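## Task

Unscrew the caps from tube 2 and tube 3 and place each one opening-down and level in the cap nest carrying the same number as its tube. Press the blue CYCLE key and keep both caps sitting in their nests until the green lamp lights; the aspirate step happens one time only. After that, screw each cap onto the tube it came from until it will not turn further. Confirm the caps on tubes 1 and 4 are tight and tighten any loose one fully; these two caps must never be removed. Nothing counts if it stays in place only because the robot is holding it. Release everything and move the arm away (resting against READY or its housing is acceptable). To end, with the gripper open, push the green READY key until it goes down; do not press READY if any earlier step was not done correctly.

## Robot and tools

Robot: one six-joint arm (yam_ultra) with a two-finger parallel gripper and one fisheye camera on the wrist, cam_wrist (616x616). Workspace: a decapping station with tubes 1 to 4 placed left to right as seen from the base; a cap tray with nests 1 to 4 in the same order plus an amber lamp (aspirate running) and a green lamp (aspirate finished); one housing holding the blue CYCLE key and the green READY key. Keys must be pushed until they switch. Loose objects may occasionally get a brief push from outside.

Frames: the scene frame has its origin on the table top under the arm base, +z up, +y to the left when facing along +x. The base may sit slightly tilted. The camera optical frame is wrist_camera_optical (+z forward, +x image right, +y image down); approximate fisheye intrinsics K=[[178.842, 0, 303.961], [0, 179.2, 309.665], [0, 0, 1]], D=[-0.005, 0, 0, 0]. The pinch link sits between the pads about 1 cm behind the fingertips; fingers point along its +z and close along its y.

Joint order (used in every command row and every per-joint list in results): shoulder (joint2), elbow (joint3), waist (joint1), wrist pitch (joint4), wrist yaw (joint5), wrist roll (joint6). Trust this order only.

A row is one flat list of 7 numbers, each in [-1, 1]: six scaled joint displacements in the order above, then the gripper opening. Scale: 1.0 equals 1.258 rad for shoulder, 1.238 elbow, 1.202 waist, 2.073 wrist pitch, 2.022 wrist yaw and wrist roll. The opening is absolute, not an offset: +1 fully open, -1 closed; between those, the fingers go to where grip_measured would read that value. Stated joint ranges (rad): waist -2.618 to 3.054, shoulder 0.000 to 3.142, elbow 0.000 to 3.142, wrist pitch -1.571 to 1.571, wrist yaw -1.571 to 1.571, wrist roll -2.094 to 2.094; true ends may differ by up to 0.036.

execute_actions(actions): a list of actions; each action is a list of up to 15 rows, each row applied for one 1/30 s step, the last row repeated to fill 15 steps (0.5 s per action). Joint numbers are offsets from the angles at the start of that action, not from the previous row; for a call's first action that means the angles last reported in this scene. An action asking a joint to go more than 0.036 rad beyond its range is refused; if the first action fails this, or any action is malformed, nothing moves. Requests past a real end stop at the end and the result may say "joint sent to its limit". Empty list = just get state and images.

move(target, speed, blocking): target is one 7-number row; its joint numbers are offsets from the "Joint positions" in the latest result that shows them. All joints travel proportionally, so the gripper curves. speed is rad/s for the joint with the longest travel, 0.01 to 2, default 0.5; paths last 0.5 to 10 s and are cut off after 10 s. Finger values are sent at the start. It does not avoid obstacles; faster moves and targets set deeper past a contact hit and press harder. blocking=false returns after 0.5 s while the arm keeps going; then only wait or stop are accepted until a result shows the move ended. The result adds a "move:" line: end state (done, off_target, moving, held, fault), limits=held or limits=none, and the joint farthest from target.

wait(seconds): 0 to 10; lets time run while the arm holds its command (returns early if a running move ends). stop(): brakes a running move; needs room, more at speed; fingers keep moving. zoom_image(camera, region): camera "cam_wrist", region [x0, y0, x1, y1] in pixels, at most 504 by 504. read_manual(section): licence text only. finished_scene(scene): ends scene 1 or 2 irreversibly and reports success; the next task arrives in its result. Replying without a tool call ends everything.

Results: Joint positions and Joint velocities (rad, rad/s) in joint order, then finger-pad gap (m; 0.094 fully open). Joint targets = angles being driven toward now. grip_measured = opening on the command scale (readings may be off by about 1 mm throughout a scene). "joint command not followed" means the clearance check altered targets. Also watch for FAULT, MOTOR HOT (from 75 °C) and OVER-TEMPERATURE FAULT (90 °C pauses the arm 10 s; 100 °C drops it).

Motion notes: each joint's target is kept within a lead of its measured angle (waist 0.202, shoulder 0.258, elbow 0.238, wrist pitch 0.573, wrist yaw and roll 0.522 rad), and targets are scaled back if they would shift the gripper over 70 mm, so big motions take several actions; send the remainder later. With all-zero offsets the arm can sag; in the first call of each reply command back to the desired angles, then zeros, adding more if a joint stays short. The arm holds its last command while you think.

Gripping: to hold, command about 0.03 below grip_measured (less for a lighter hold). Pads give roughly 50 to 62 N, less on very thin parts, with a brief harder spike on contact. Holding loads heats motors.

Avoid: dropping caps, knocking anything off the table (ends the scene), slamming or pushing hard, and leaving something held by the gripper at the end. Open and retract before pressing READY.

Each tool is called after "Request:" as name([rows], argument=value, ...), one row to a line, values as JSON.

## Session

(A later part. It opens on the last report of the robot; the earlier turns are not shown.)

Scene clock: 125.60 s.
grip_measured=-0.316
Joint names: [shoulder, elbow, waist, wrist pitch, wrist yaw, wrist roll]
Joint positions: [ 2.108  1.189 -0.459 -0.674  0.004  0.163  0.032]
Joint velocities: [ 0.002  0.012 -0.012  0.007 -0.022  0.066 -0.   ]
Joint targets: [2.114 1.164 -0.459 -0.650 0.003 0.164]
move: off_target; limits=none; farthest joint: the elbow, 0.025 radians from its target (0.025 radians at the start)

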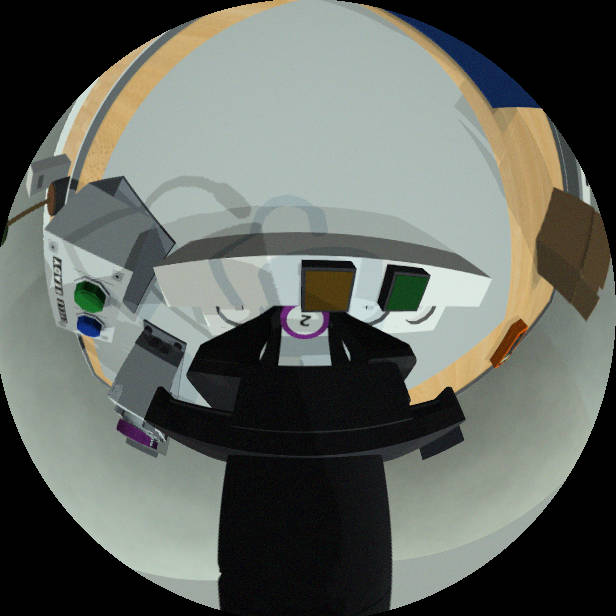

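Request:
move(target=[-0.005,0.005,0,-0.003,0,0,-0.345])

Request:
move(target=[-0.005,0.005,0,0,0,0,-0.16])

Request:
move(target=[-0.11,0.08,0,-0.095,0,0,-0.16], speed=0.2)

Request:
move(target=[-0.075,0.27,0,-0.19,0,0.7,0], speed=1.2)

Request:
zoom_image(camera="cam_wrist", region=[230,160,390,320])

Scene clock: 129.73 s.
grip_measured=-0.316
Joint names: [shoulder, elbow, waist, wrist pitch, wrist yaw, wrist roll]
Joint positions: [ 2.108  1.189 -0.459 -0.674  0.004  0.163  0.032]
Joint velocities: [-0.002 -0.002 -0.007 -0.022 -0.051 -0.037  0.   ]
Joint targets: [2.102 1.195 -0.459 -0.680 0.004 0.163]
move: done; limits=none; farthest joint: the shoulder, 0.007 radians from its target (0.007 radians at the start)

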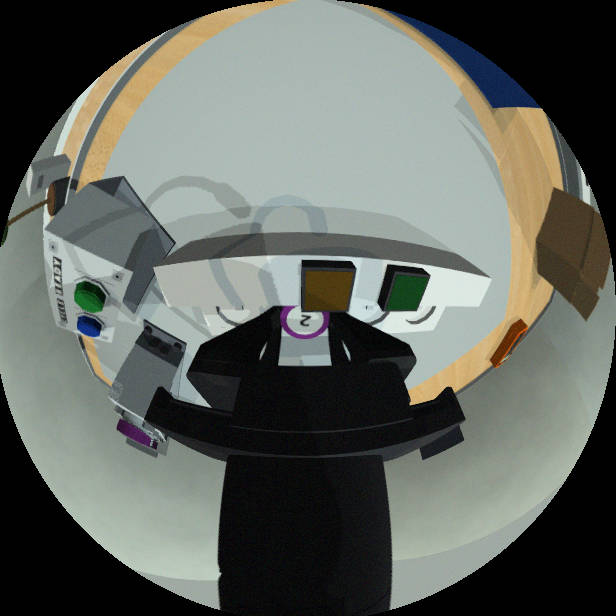

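Scene clock: 130.43 s.
grip_measured=-0.162
Joint names: [shoulder, elbow, waist, wrist pitch, wrist yaw, wrist roll]
Joint positions: [ 2.108  1.189 -0.459 -0.674  0.004  0.163  0.039]
Joint velocities: [ 0.002  0.002 -0.002  0.007  0.022  0.022 -0.001]
Joint targets: [2.102 1.195 -0.459 -0.674 0.004 0.163]
move: done; limits=none; farthest joint: the shoulder, 0.007 radians from its target (0.007 radians at the start)

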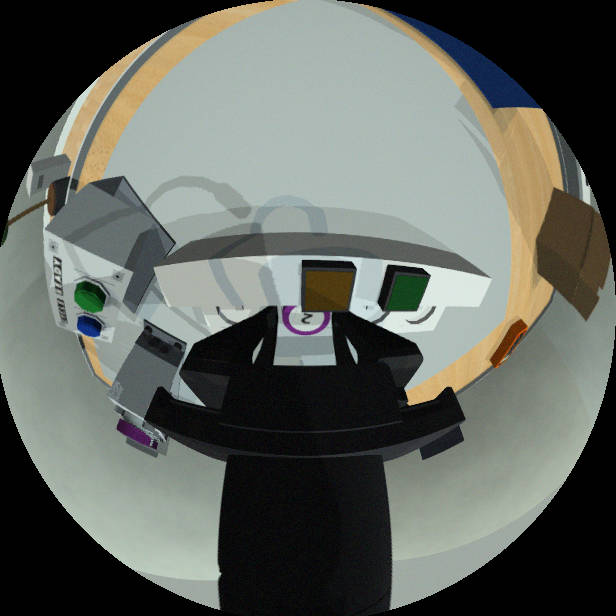

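Scene clock: 132.03 s.
grip_measured=-0.162
Joint names: [shoulder, elbow, waist, wrist pitch, wrist yaw, wrist roll]
Joint positions: [ 1.997  1.255 -0.459 -0.858  0.004  0.163  0.039]
Joint velocities: [-0.017 -0.007 -0.012 -0.022 -0.066  0.022 -0.   ]
Joint targets: [1.970 1.288 -0.459 -0.871 0.004 0.163]
move: off_target; limits=none; farthest joint: the elbow, 0.033 radians from its target (0.099 radians at the start)

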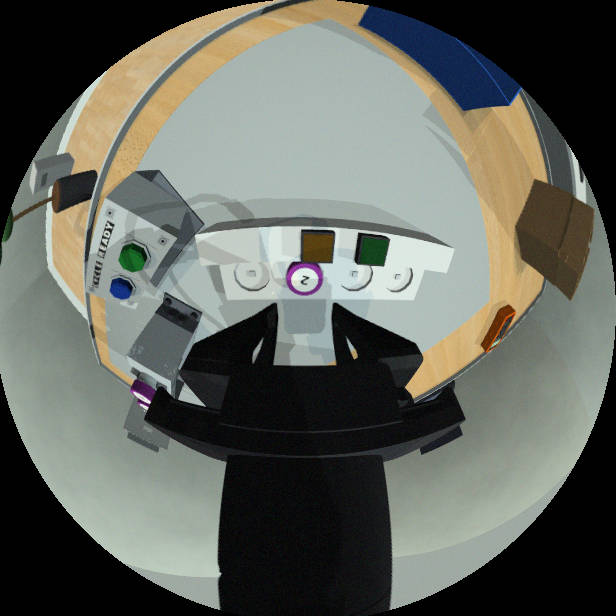

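Scene clock: 134.20 s.
grip_measured=-0.002
Joint names: [shoulder, elbow, waist, wrist pitch, wrist yaw, wrist roll]
Joint positions: [ 1.928  1.555 -0.459 -1.233  0.004  1.573  0.047]
Joint velocities: [-0.002  0.007 -0.002 -0.051  0.007  0.051  0.   ]
Joint targets: [1.902 1.589 -0.459 -1.252 0.004 1.579]
move: off_target; limits=none; farthest joint: the elbow, 0.034 radians from its target (0.335 radians at the start)

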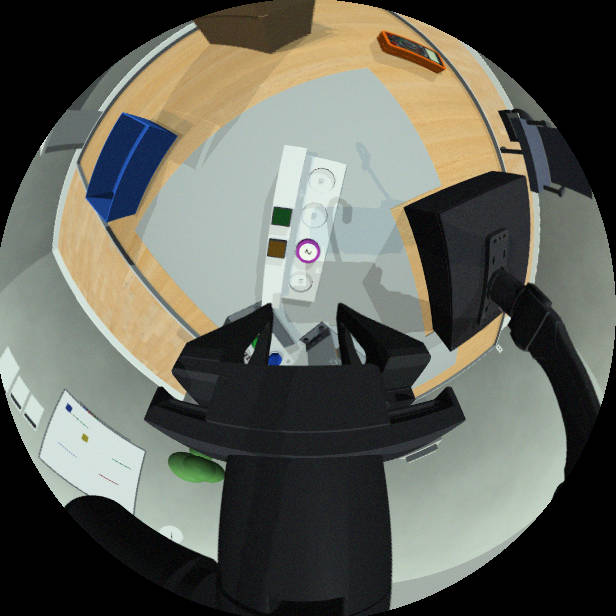

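Region (230, 160, 390, 320) of cam_wrist's 616x616 image, scaled by 3.150, with more detail than that image has.

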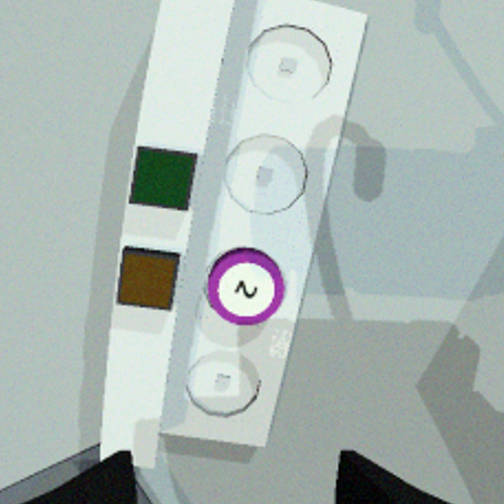

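Request:
move(target=[-0.01,0.01,0.597,0,0,-0.78,0], speed=1.2)

Request:
move(target=[0.01,-0.078,0,0.057,0,0,0], speed=0.2)

Scene clock: 139.23 s.
grip_measured=-0.002
Joint names: [shoulder, elbow, waist, wrist pitch, wrist yaw, wrist roll]
Joint positions: [ 1.928  1.555  0.257 -1.233  0.003  0.001  0.047]
Joint velocities: [-0.022  0.017 -0.012  0.007  0.081 -0.037 -0.   ]
Joint targets: [1.916 1.568 0.259 -1.233 0.004 -0.004]
move: done; limits=none; farthest joint: the shoulder, 0.013 radians from its target (0.013 radians at the start)

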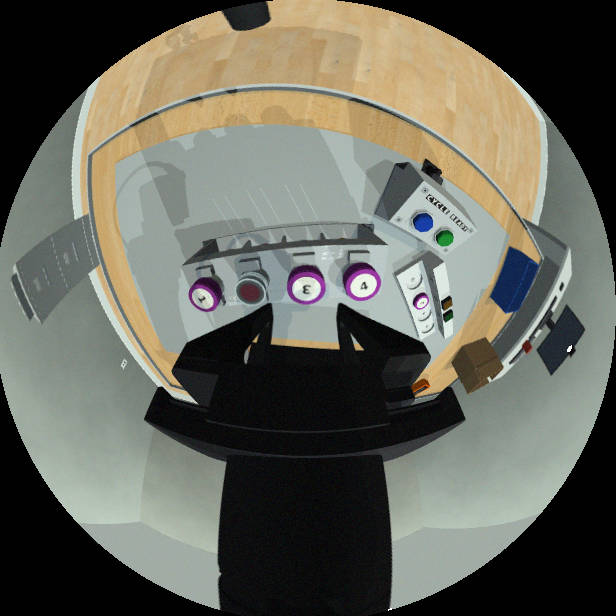

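Scene clock: 140.43 s.
grip_measured=-0.002
Joint names: [shoulder, elbow, waist, wrist pitch, wrist yaw, wrist roll]
Joint positions: [ 1.943  1.469  0.257 -1.133  0.003  0.001  0.047]
Joint velocities: [-0.002 -0.002 -0.007 -0.037  0.11  -0.022  0.001]
Joint targets: [1.941 1.458 0.257 -1.115 0.003 0.001]
move: done; limits=none; farthest joint: the wrist pitch, 0.018 radians from its target (0.118 radians at the start)

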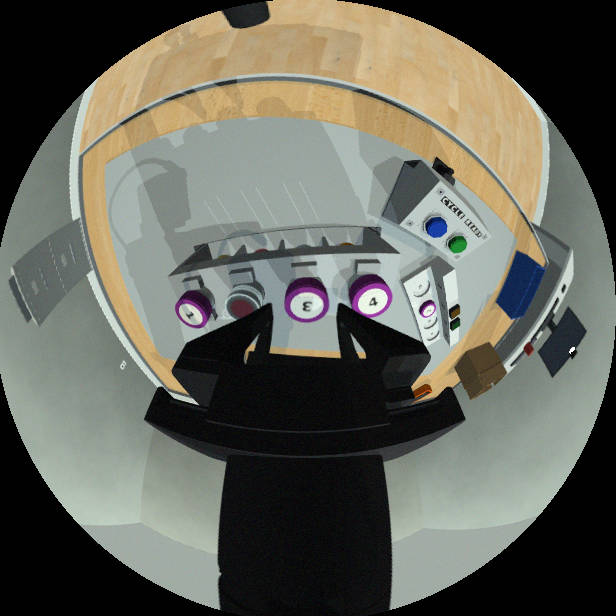

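Request:
move(target=[-0.005,0,-0.013,0,0,1,0], speed=2)

Request:
move(target=[0.002,-0.053,0,0.036,0,0,0], speed=0.1)

Request:
move(target=[0,0.02,0,0,0,0,-0.345])

Request:
move(target=[0,0.034,0,0,0,-1,-0.345], speed=1.5)

Request:
move(target=[0,0.034,0,0,0,-1,-0.345], speed=1.5)

Request:
move(target=[-0.016,0.048,0,-0.016,0,0,-0.345], speed=0.08)

Scene clock: 146.27 s.
grip_measured=-0.002
Joint names: [shoulder, elbow, waist, wrist pitch, wrist yaw, wrist roll]
Joint positions: [ 1.943  1.469  0.257 -1.133  0.003  2.017  0.047]
Joint velocities: [ 0.002 -0.007 -0.012 -0.037  0.037 -0.051 -0.001]
Joint targets: [1.937 1.469 0.241 -1.133 0.003 2.023]
move: done; limits=none; farthest joint: the waist, 0.016 radians from its target (0.016 radians at the start)

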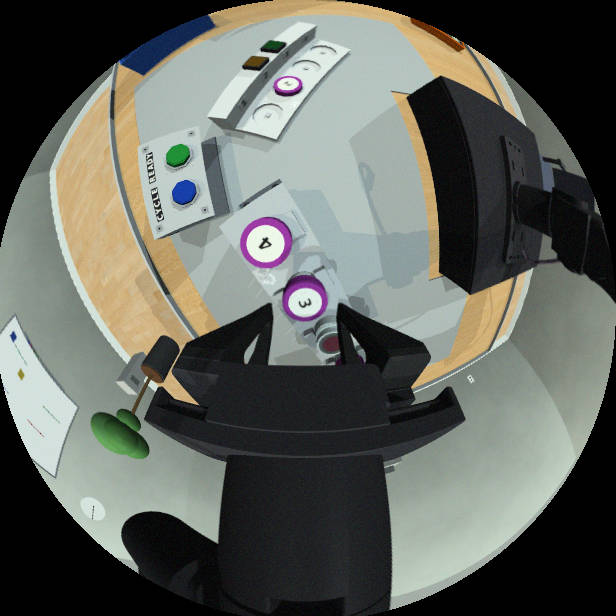

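Scene clock: 147.53 s.
grip_measured=-0.002
Joint names: [shoulder, elbow, waist, wrist pitch, wrist yaw, wrist roll]
Joint positions: [ 1.943  1.417  0.257 -1.066  0.003  2.017  0.047]
Joint velocities: [ 0.007  0.002  0.007 -0.007  0.037 -0.007  0.   ]
Joint targets: [1.946 1.403 0.257 -1.058 0.003 2.017]
move: done; limits=none; farthest joint: the elbow, 0.013 radians from its target (0.065 radians at the start)

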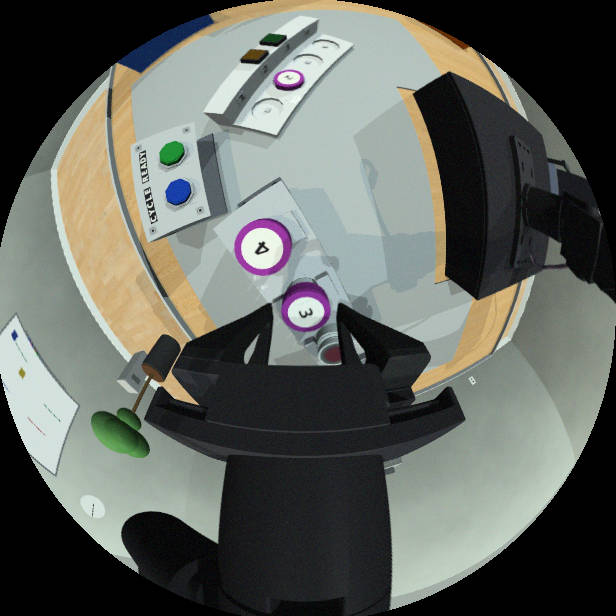

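Scene clock: 148.23 s.
grip_measured=-0.324
Joint names: [shoulder, elbow, waist, wrist pitch, wrist yaw, wrist roll]
Joint positions: [ 1.943  1.417  0.257 -1.068  0.001  2.017  0.032]
Joint velocities: [ 0.002 -0.007  0.002 -0.022  0.037  0.007 -0.001]
Joint targets: [1.943 1.441 0.257 -1.066 0.003 2.017]
move: off_target; limits=none; farthest joint: the elbow, 0.025 radians from its target (0.025 radians at the start)

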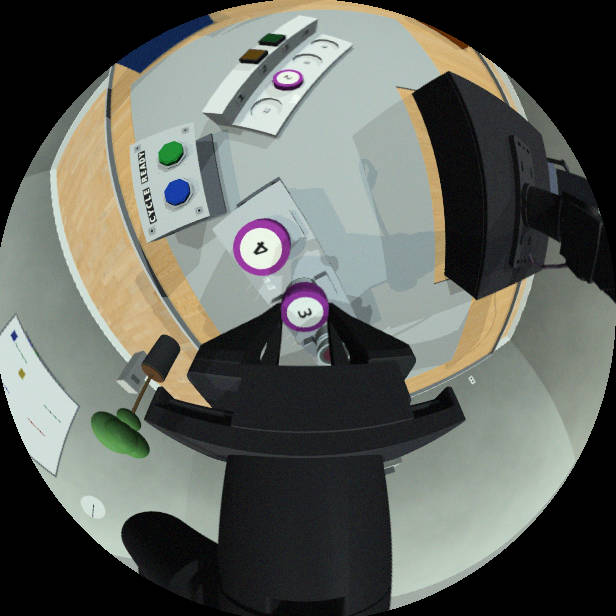

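Scene clock: 150.63 s.
grip_measured=-0.324
Joint names: [shoulder, elbow, waist, wrist pitch, wrist yaw, wrist roll]
Joint positions: [ 1.943  1.419  0.257 -1.083  0.011  0.006  0.032]
Joint velocities: [ 0.002  0.027 -0.012  0.022 -0.022 -0.022 -0.001]
Joint targets: [1.943 1.459 0.257 -1.068 0.001 -0.005]
move: off_target; limits=none; farthest joint: the elbow, 0.040 radians from its target (0.042 radians at the start)

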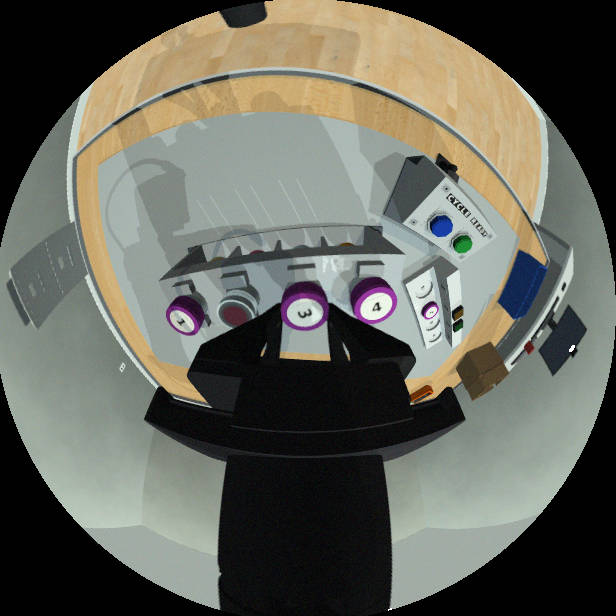

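Scene clock: 153.07 s.
grip_measured=-0.324
Joint names: [shoulder, elbow, waist, wrist pitch, wrist yaw, wrist roll]
Joint positions: [ 1.943  1.422  0.257 -1.076  0.02  -1.99   0.032]
Joint velocities: [-0.012 -0.007 -0.002 -0.037  0.022  0.022  0.   ]
Joint targets: [1.943 1.461 0.257 -1.083 0.011 -2.016]
move: off_target; limits=none; farthest joint: the elbow, 0.039 radians from its target (0.042 radians at the start)

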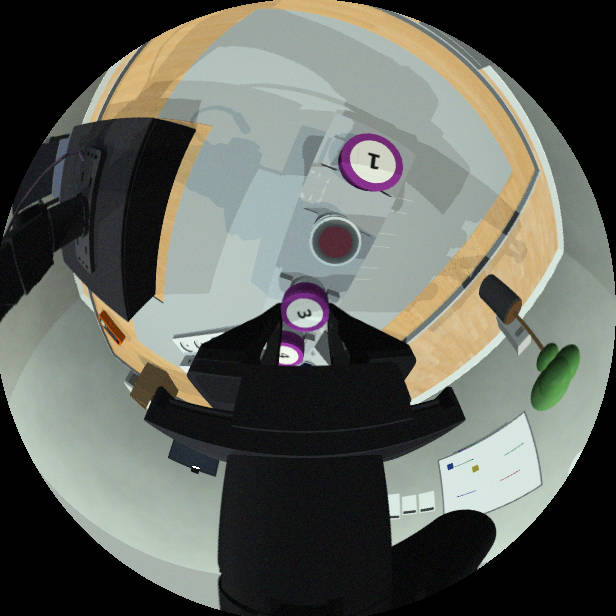

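Scene clock: 154.03 s.
grip_measured=-0.324
Joint names: [shoulder, elbow, waist, wrist pitch, wrist yaw, wrist roll]
Joint positions: [ 1.943  1.424  0.257 -1.078  0.02  -1.986  0.032]
Joint velocities: [-0.002 -0.012 -0.007  0.022  0.022  0.095  0.   ]
Joint targets: [1.923 1.481 0.257 -1.109 0.020 -1.990]
move: off_target; limits=none; farthest joint: the elbow, 0.057 radians from its target (0.060 radians at the start)

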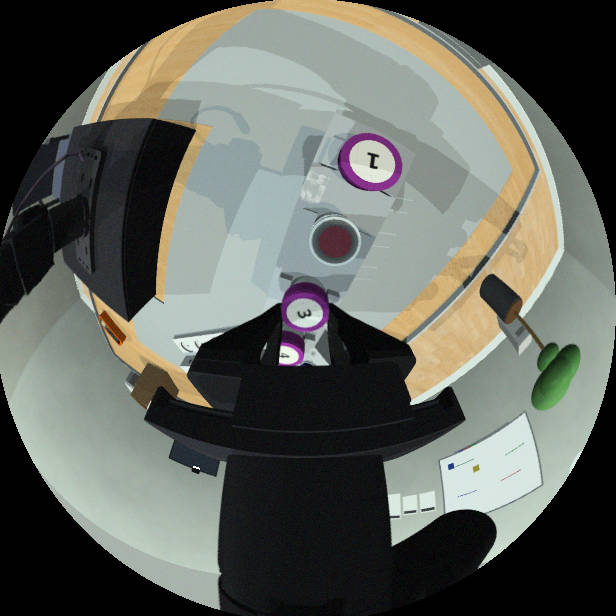

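Request:
move(target=[0,0,0,0,0,0,-0.345])

Request:
move(target=[0,0,0,0,-0.008,0,-0.16])

Request:
move(target=[0.006,0,0,0,0,1,-0.16], speed=2)

Request:
move(target=[-0.005,0,0,0,0,0.99,-0.16], speed=2)

Request:
move(target=[-0.005,0.02,0,0,0,0,-0.35])

Request:
move(target=[-0.005,0.036,0,0,0,-1,-0.35], speed=1.5)

Request:
move(target=[-0.016,0.048,0,-0.016,0,0,-0.35], speed=0.08)

Scene clock: 160.80 s.
grip_measured=-0.324
Joint names: [shoulder, elbow, waist, wrist pitch, wrist yaw, wrist roll]
Joint positions: [ 1.943  1.424  0.257 -1.078  0.02  -1.985  0.032]
Joint velocities: [ 0.012  0.007 -0.022  0.081  0.037 -0.022  0.   ]
Joint targets: [1.943 1.424 0.257 -1.078 0.020 -1.986]
move: done; limits=none; farthest joint: the wrist roll, 0.001 radians from its target (0.000 radians at the start)

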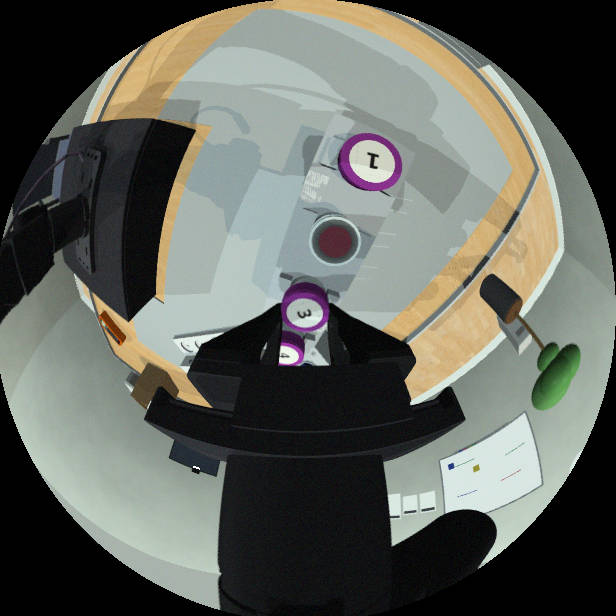

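Scene clock: 161.50 s.
grip_measured=-0.162
Joint names: [shoulder, elbow, waist, wrist pitch, wrist yaw, wrist roll]
Joint positions: [ 1.943  1.424  0.257 -1.077  0.02  -1.985  0.039]
Joint velocities: [-0.002 -0.012 -0.007 -0.037  0.037 -0.007 -0.001]
Joint targets: [1.943 1.424 0.257 -1.077 0.004 -1.985]
move: done; limits=none; farthest joint: the wrist yaw, 0.016 radians from its target (0.017 radians at the start)

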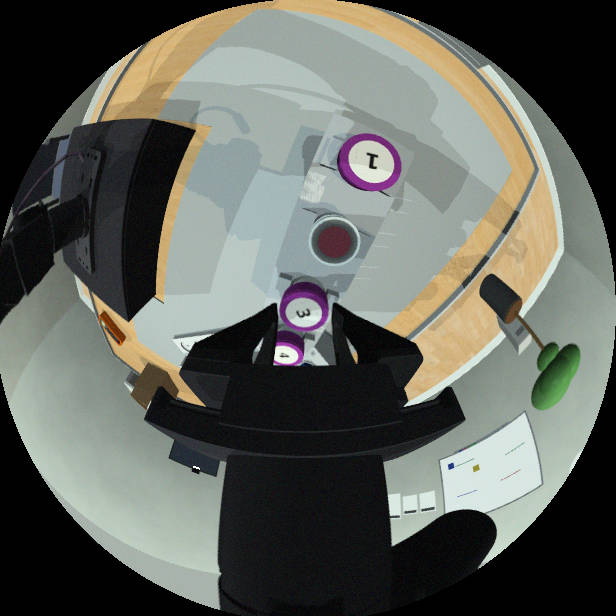

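Scene clock: 163.70 s.
grip_measured=-0.162
Joint names: [shoulder, elbow, waist, wrist pitch, wrist yaw, wrist roll]
Joint positions: [ 1.943  1.424  0.257 -1.077  0.02   0.031  0.039]
Joint velocities: [-0.007 -0.002 -0.007  0.022  0.022 -0.007 -0.001]
Joint targets: [1.951 1.424 0.257 -1.077 0.020 0.037]
move: done; limits=none; farthest joint: the shoulder, 0.007 radians from its target (0.007 radians at the start)

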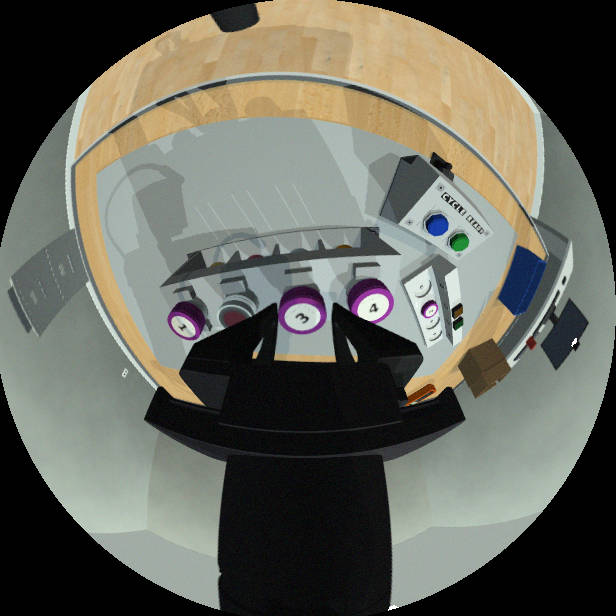

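Scene clock: 165.90 s.
grip_measured=-0.162
Joint names: [shoulder, elbow, waist, wrist pitch, wrist yaw, wrist roll]
Joint positions: [ 1.943  1.424  0.257 -1.077  0.02   2.027  0.039]
Joint velocities: [ 0.007  0.002 -0.002  0.022 -0.022  0.066 -0.001]
Joint targets: [1.937 1.424 0.257 -1.077 0.020 2.033]
move: done; limits=none; farthest joint: the shoulder, 0.006 radians from its target (0.006 radians at the start)

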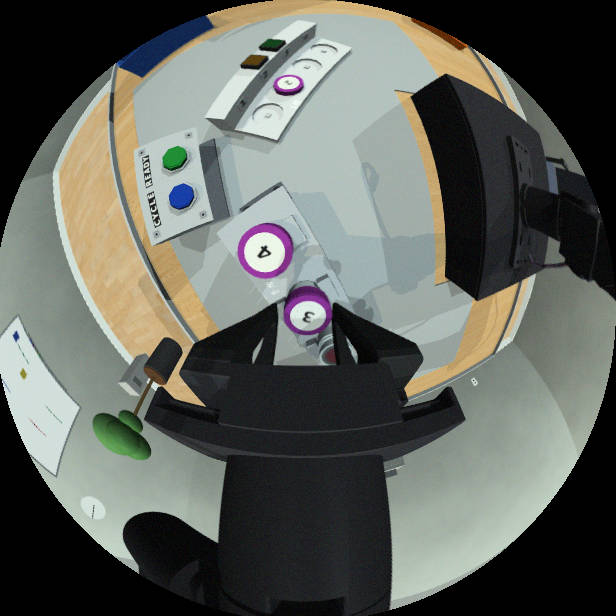

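Scene clock: 166.60 s.
grip_measured=-0.325
Joint names: [shoulder, elbow, waist, wrist pitch, wrist yaw, wrist roll]
Joint positions: [ 1.943  1.424  0.257 -1.084  0.015  2.027  0.032]
Joint velocities: [ 0.002  0.002 -0.012  0.037 -0.081 -0.081 -0.001]
Joint targets: [1.937 1.449 0.257 -1.078 0.020 2.027]
move: off_target; limits=none; farthest joint: the elbow, 0.024 radians from its target (0.024 radians at the start)

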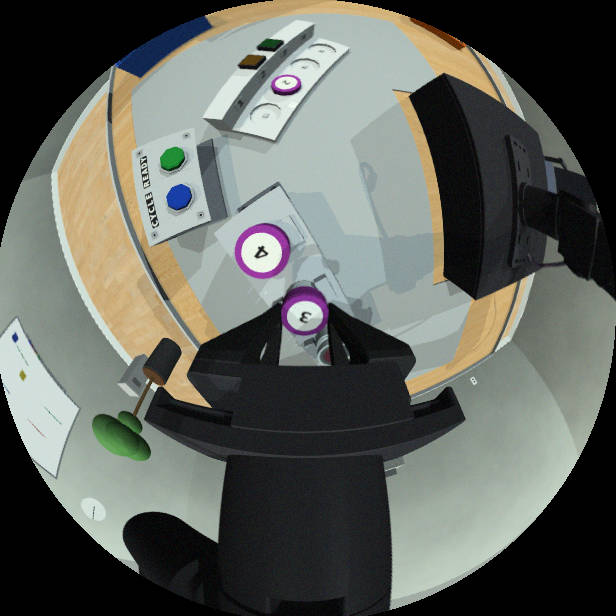

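Scene clock: 169.03 s.
grip_measured=-0.325
Joint names: [shoulder, elbow, waist, wrist pitch, wrist yaw, wrist roll]
Joint positions: [ 1.943  1.43   0.257 -1.082  0.012  0.011  0.032]
Joint velocities: [ 0.007 -0.002  0.007  0.066 -0.022 -0.007 -0.   ]
Joint targets: [1.937 1.469 0.257 -1.083 0.016 0.005]
move: off_target; limits=none; farthest joint: the elbow, 0.038 radians from its target (0.044 radians at the start)

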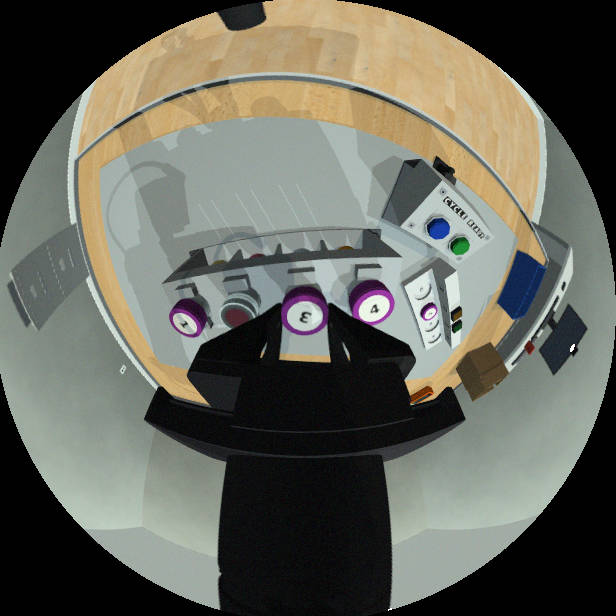

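Scene clock: 170.07 s.
grip_measured=-0.325
Joint names: [shoulder, elbow, waist, wrist pitch, wrist yaw, wrist roll]
Joint positions: [ 1.943  1.451  0.257 -1.107  0.012  0.011  0.032]
Joint velocities: [-0.017 -0.012 -0.012 -0.022  0.037 -0.007 -0.001]
Joint targets: [1.923 1.490 0.257 -1.116 0.012 0.011]
move: off_target; limits=none; farthest joint: the elbow, 0.038 radians from its target (0.059 radians at the start)

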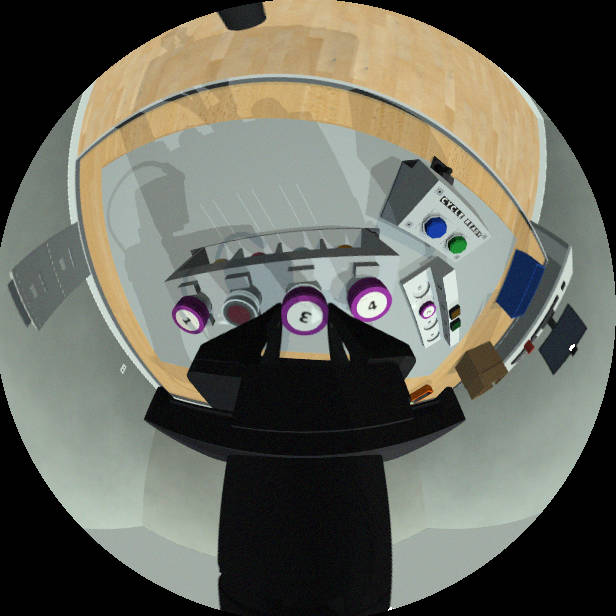

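Request:
move(target=[-0.035,0.12,0,-0.07,0,0,-0.35], speed=0.2)

Request:
move(target=[-0.01,0.02,-0.716,0,0,0.77,-0.35], speed=1.2)

Request:
move(target=[0.091,-0.309,0,0.238,0,0,-0.35], speed=0.3)

Request:
zoom_image(camera="cam_wrist", region=[230,200,390,360])

Request:
move(target=[-0.005,0,0,0,0,-0.765,-0.35], speed=1.5)

Request:
zoom_image(camera="cam_wrist", region=[200,220,420,380])

Scene clock: 177.50 s.
grip_measured=-0.325
Joint names: [shoulder, elbow, waist, wrist pitch, wrist yaw, wrist roll]
Joint positions: [ 1.926  1.565  0.257 -1.239  0.012  0.011  0.032]
Joint velocities: [ 0.002  0.002 -0.012  0.037 -0.022 -0.081  0.001]
Joint targets: [1.899 1.600 0.257 -1.252 0.012 0.011]
move: off_target; limits=none; farthest joint: the elbow, 0.034 radians from its target (0.148 radians at the start)

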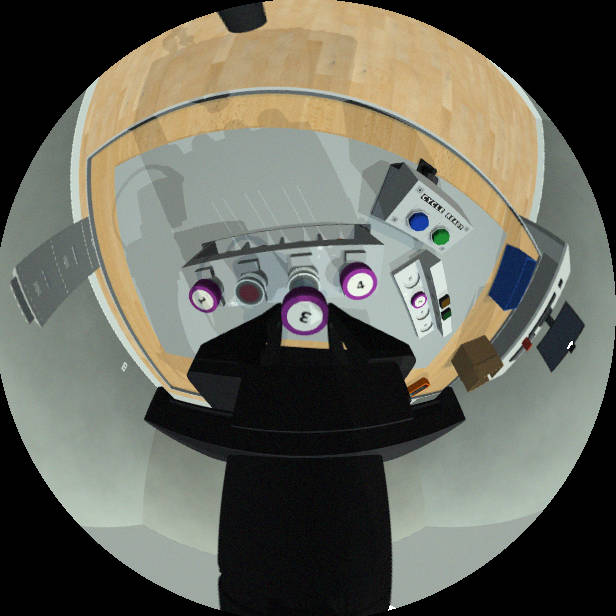

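Scene clock: 179.80 s.
grip_measured=-0.325
Joint names: [shoulder, elbow, waist, wrist pitch, wrist yaw, wrist roll]
Joint positions: [ 1.926  1.565 -0.603 -1.239  0.009  1.562  0.032]
Joint velocities: [ 0.007 -0.007 -0.002  0.051  0.022 -0.066 -0.002]
Joint targets: [1.913 1.590 -0.604 -1.239 0.012 1.568]
move: off_target; limits=none; farthest joint: the elbow, 0.025 radians from its target (0.025 radians at the start)

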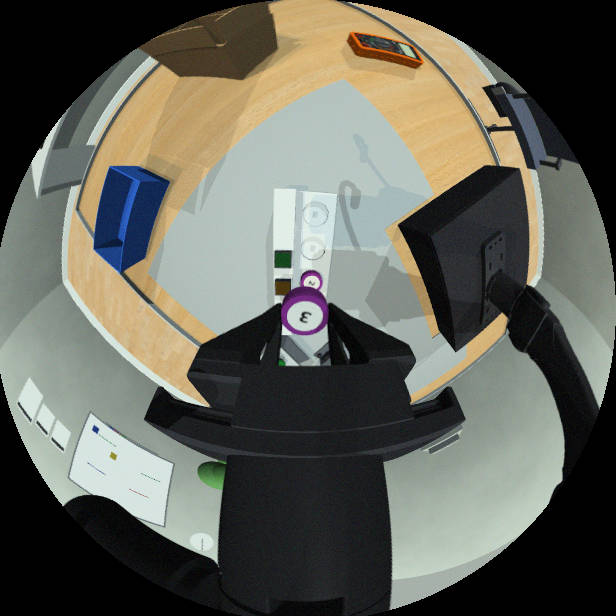

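Scene clock: 182.17 s.
grip_measured=-0.325
Joint names: [shoulder, elbow, waist, wrist pitch, wrist yaw, wrist roll]
Joint positions: [ 2.042  1.194 -0.603 -0.757  0.009  1.562  0.032]
Joint velocities: [-0.007  0.007 -0.002  0.007 -0.022 -0.007 -0.   ]
Joint targets: [2.041 1.182 -0.603 -0.746 0.009 1.562]
move: done; limits=none; farthest joint: the elbow, 0.012 radians from its target (0.383 radians at the start)

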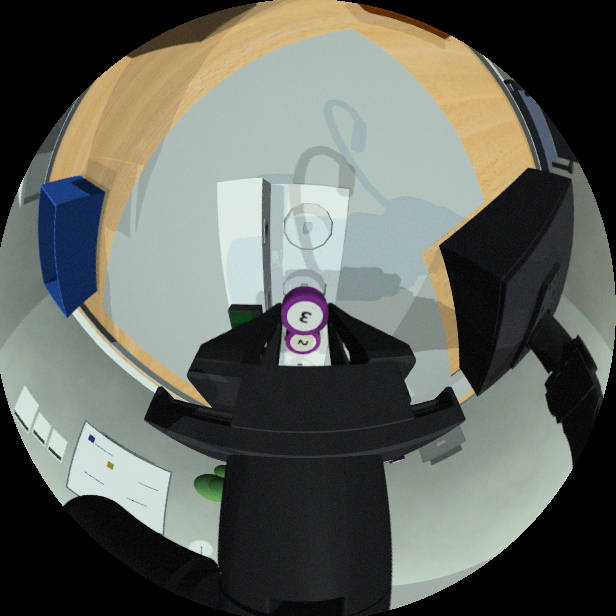

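Region (230, 200, 390, 360) of cam_wrist's 616x616 image, scaled by 3.150, with more detail than that image has.

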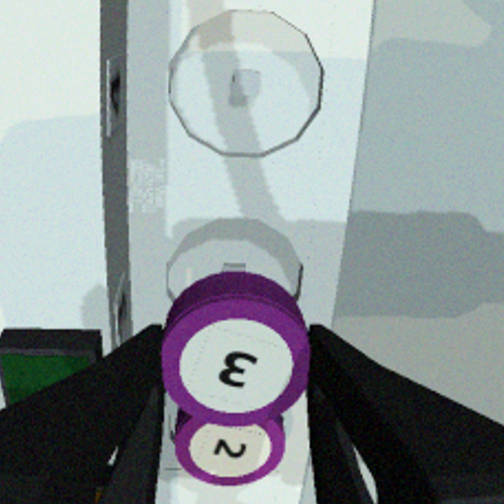

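Scene clock: 184.27 s.
grip_measured=-0.325
Joint names: [shoulder, elbow, waist, wrist pitch, wrist yaw, wrist roll]
Joint positions: [ 2.042  1.194 -0.603 -0.757  0.009  0.02   0.032]
Joint velocities: [ 0.017  0.012 -0.007  0.037 -0.022 -0.037 -0.   ]
Joint targets: [2.036 1.194 -0.603 -0.757 0.009 0.015]
move: done; limits=none; farthest joint: the shoulder, 0.006 radians from its target (0.006 radians at the start)

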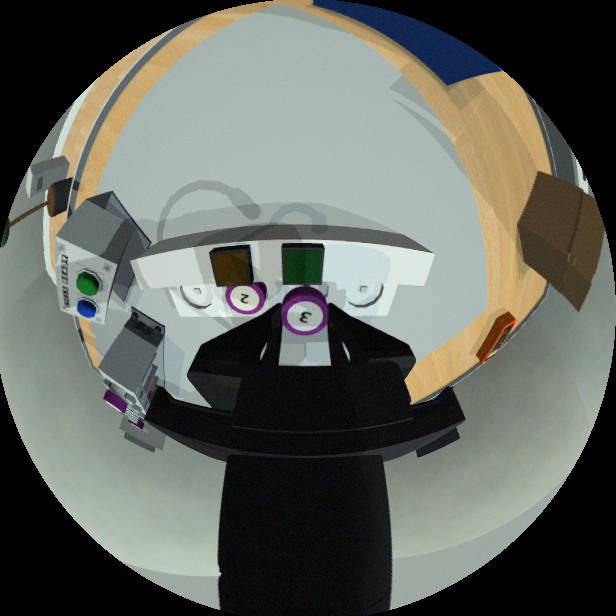

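Region (200, 220, 420, 380) of cam_wrist's 616x616 image, scaled by 2.291, with more detail than that image has; it fills the top 367 rows of this view, and the rest is white.

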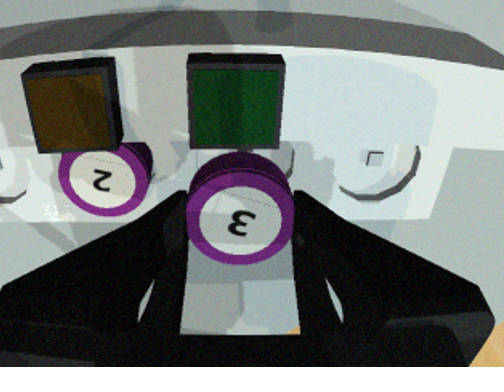

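Request:
move(target=[0.046,-0.038,-0.013,0.051,0,0,-0.35], speed=0.06)

Request:
zoom_image(camera="cam_wrist", region=[200,220,420,380])

Scene clock: 189.53 s.
grip_measured=-0.325
Joint names: [shoulder, elbow, waist, wrist pitch, wrist yaw, wrist roll]
Joint positions: [ 2.099  1.171 -0.608 -0.673  0.01   0.02   0.032]
Joint velocities: [-0.017 -0.012 -0.002 -0.007  0.007 -0.037  0.001]
Joint targets: [2.100 1.147 -0.618 -0.651 0.010 0.020]
move: off_target; limits=none; farthest joint: the elbow, 0.024 radians from its target (0.047 radians at the start)

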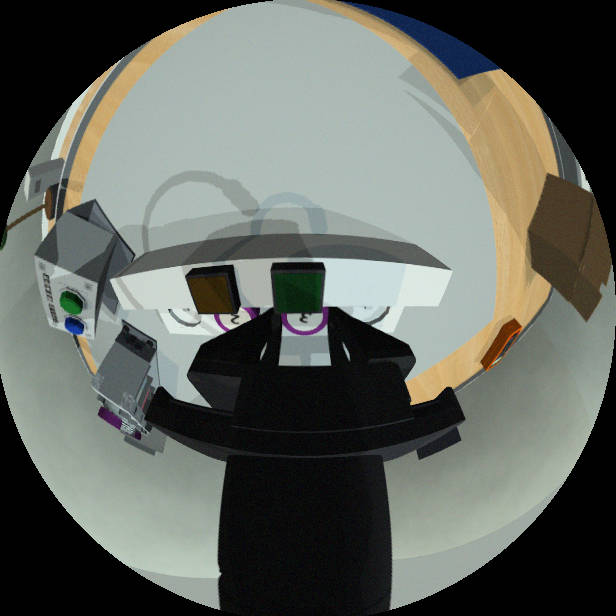

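Region (200, 220, 420, 380) of cam_wrist's 616x616 image, scaled by 2.291, with more detail than that image has; it fills the top 367 rows of this view, and the rest is white.

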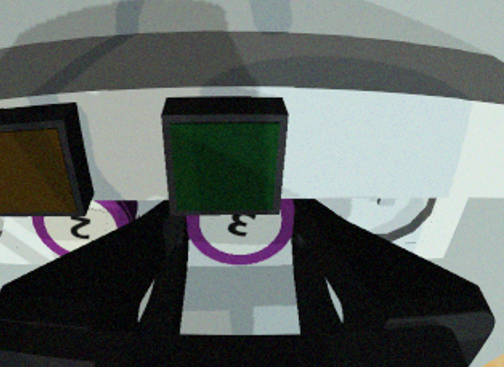

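Request:
move(target=[-0.005,0.005,0,0,0,0,-0.35])

Request:
move(target=[-0.005,0.005,0,0,0,0,-0.18])

Request:
move(target=[-0.13,0.15,0,-0.145,0,0,-0.18], speed=0.25)

Request:
zoom_image(camera="cam_wrist", region=[200,200,400,330])

Request:
move(target=[0.26,0.53,0.445,-0.146,0,0,-1], speed=0.5)

Scene clock: 193.77 s.
grip_measured=-0.325
Joint names: [shoulder, elbow, waist, wrist pitch, wrist yaw, wrist roll]
Joint positions: [ 2.099  1.171 -0.608 -0.673  0.01   0.02   0.032]
Joint velocities: [ 0.002  0.007  0.002  0.007  0.007  0.022 -0.001]
Joint targets: [2.093 1.177 -0.608 -0.673 0.010 0.020]
move: done; limits=none; farthest joint: the shoulder, 0.006 radians from its target (0.006 radians at the start)

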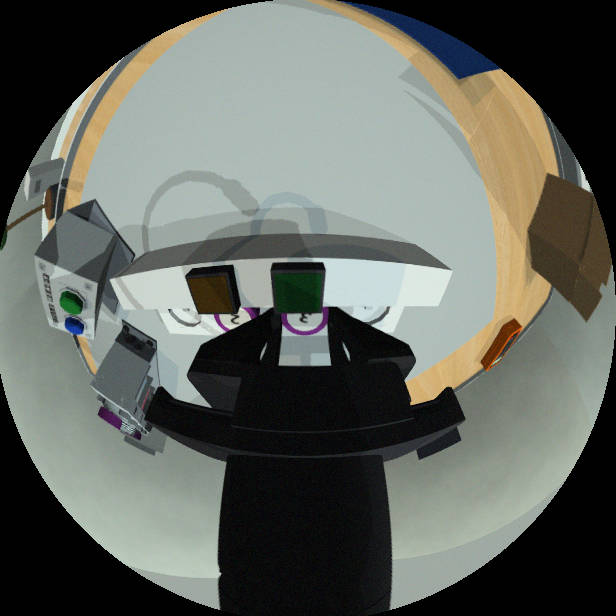

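Scene clock: 194.47 s.
grip_measured=-0.182
Joint names: [shoulder, elbow, waist, wrist pitch, wrist yaw, wrist roll]
Joint positions: [ 2.099  1.171 -0.608 -0.673  0.01   0.02   0.038]
Joint velocities: [-0.022  0.002  0.007 -0.007  0.022  0.066 -0.001]
Joint targets: [2.093 1.177 -0.608 -0.673 0.010 0.020]
move: done; limits=none; farthest joint: the shoulder, 0.006 radians from its target (0.006 radians at the start)

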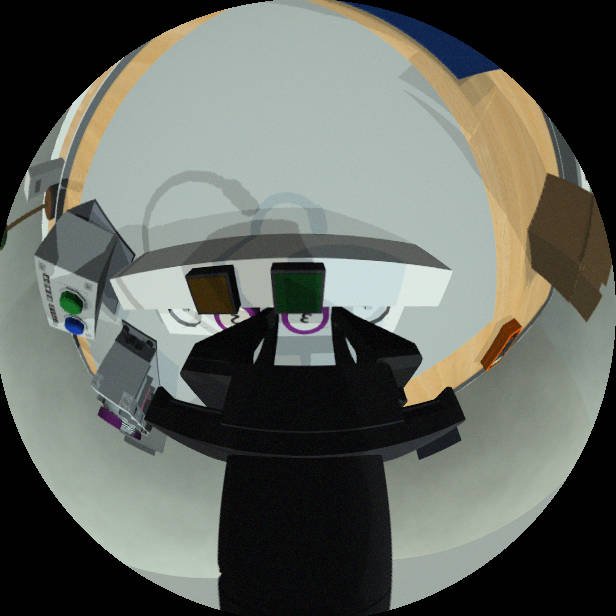

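Scene clock: 196.33 s.
grip_measured=-0.182
Joint names: [shoulder, elbow, waist, wrist pitch, wrist yaw, wrist roll]
Joint positions: [ 1.961  1.324 -0.608 -0.961  0.01   0.02   0.038]
Joint velocities: [-0.002 -0.002 -0.002 -0.051 -0.037  0.095 -0.   ]
Joint targets: [1.936 1.357 -0.608 -0.974 0.010 0.020]
move: off_target; limits=none; farthest joint: the elbow, 0.033 radians from its target (0.186 radians at the start)

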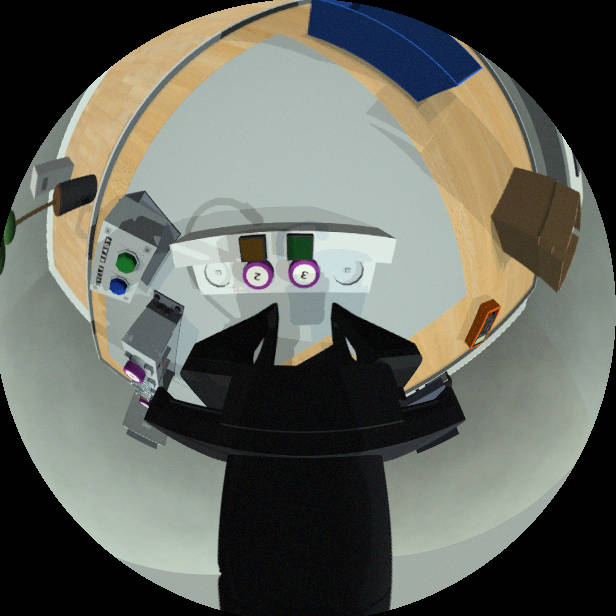

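Region (200, 200, 400, 330) of cam_wrist's 616x616 image, scaled by 2.520, with more detail than that image has; it fills the top 328 rows of this view, and the rest is white.

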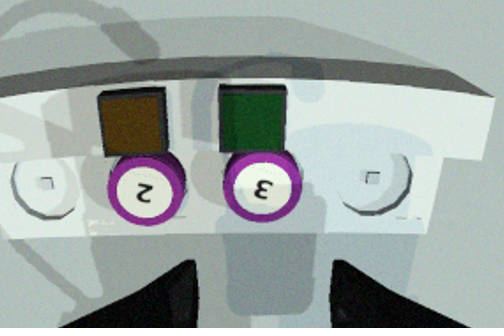

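Scene clock: 198.37 s.
grip_measured=-0.997
Joint names: [shoulder, elbow, waist, wrist pitch, wrist yaw, wrist roll]
Joint positions: [ 2.29   1.942 -0.068 -1.251  0.01   0.02   0.   ]
Joint velocities: [ 0.012 -0.017 -0.007 -0.022  0.007  0.037 -0.001]
Joint targets: [2.288 1.980 -0.073 -1.264 0.010 0.020]
move: off_target; limits=none; farthest joint: the elbow, 0.038 radians from its target (0.657 radians at the start)

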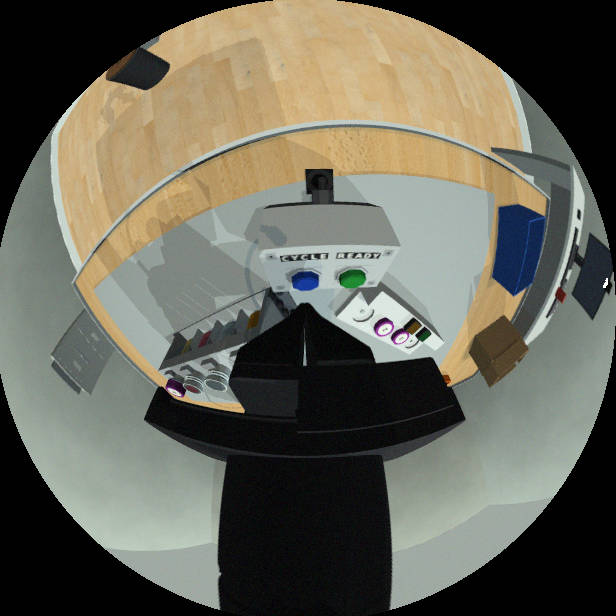

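Request:
move(target=[0.018,-0.077,0,0.057,0,0.77,-1], speed=1.2)

Scene clock: 203.60 s.
grip_measured=-0.997
Joint names: [shoulder, elbow, waist, wrist pitch, wrist yaw, wrist roll]
Joint positions: [ 2.306  1.86  -0.068 -1.144  0.01   1.571  0.   ]
Joint velocities: [-0.007 -0.012 -0.002  0.007 -0.051 -0.007  0.   ]
Joint targets: [2.312 1.847 -0.068 -1.133 0.010 1.577]
move: done; limits=none; farthest joint: the elbow, 0.014 radians from its target (0.095 radians at the start)

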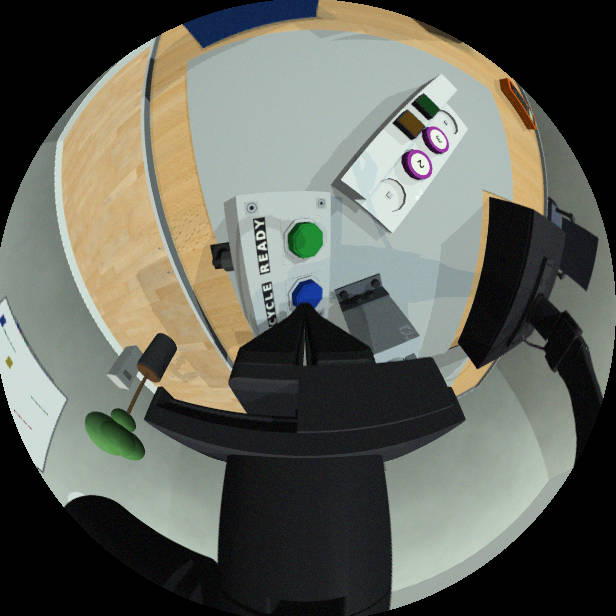

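Request:
move(target=[0.022,-0.065,0,0.046,0,0,-1], speed=0.07)

Scene clock: 207.50 s.
grip_measured=-0.997
Joint names: [shoulder, elbow, waist, wrist pitch, wrist yaw, wrist roll]
Joint positions: [ 2.32   1.804 -0.068 -1.099  0.01   1.572  0.   ]
Joint velocities: [ 0.012  0.002 -0.002 -0.051 -0.007 -0.007 -0.001]
Joint targets: [2.334 1.780 -0.068 -1.049 0.010 1.571]
move: off_target; limits=none; farthest joint: the wrist pitch, 0.050 radians from its target (0.096 radians at the start)

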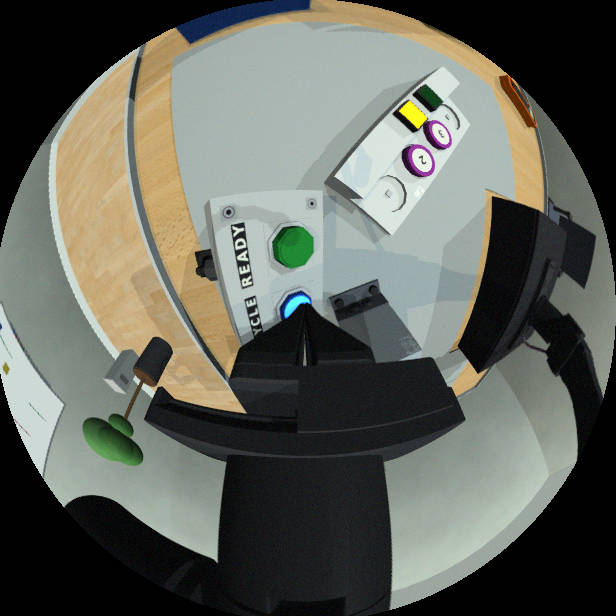

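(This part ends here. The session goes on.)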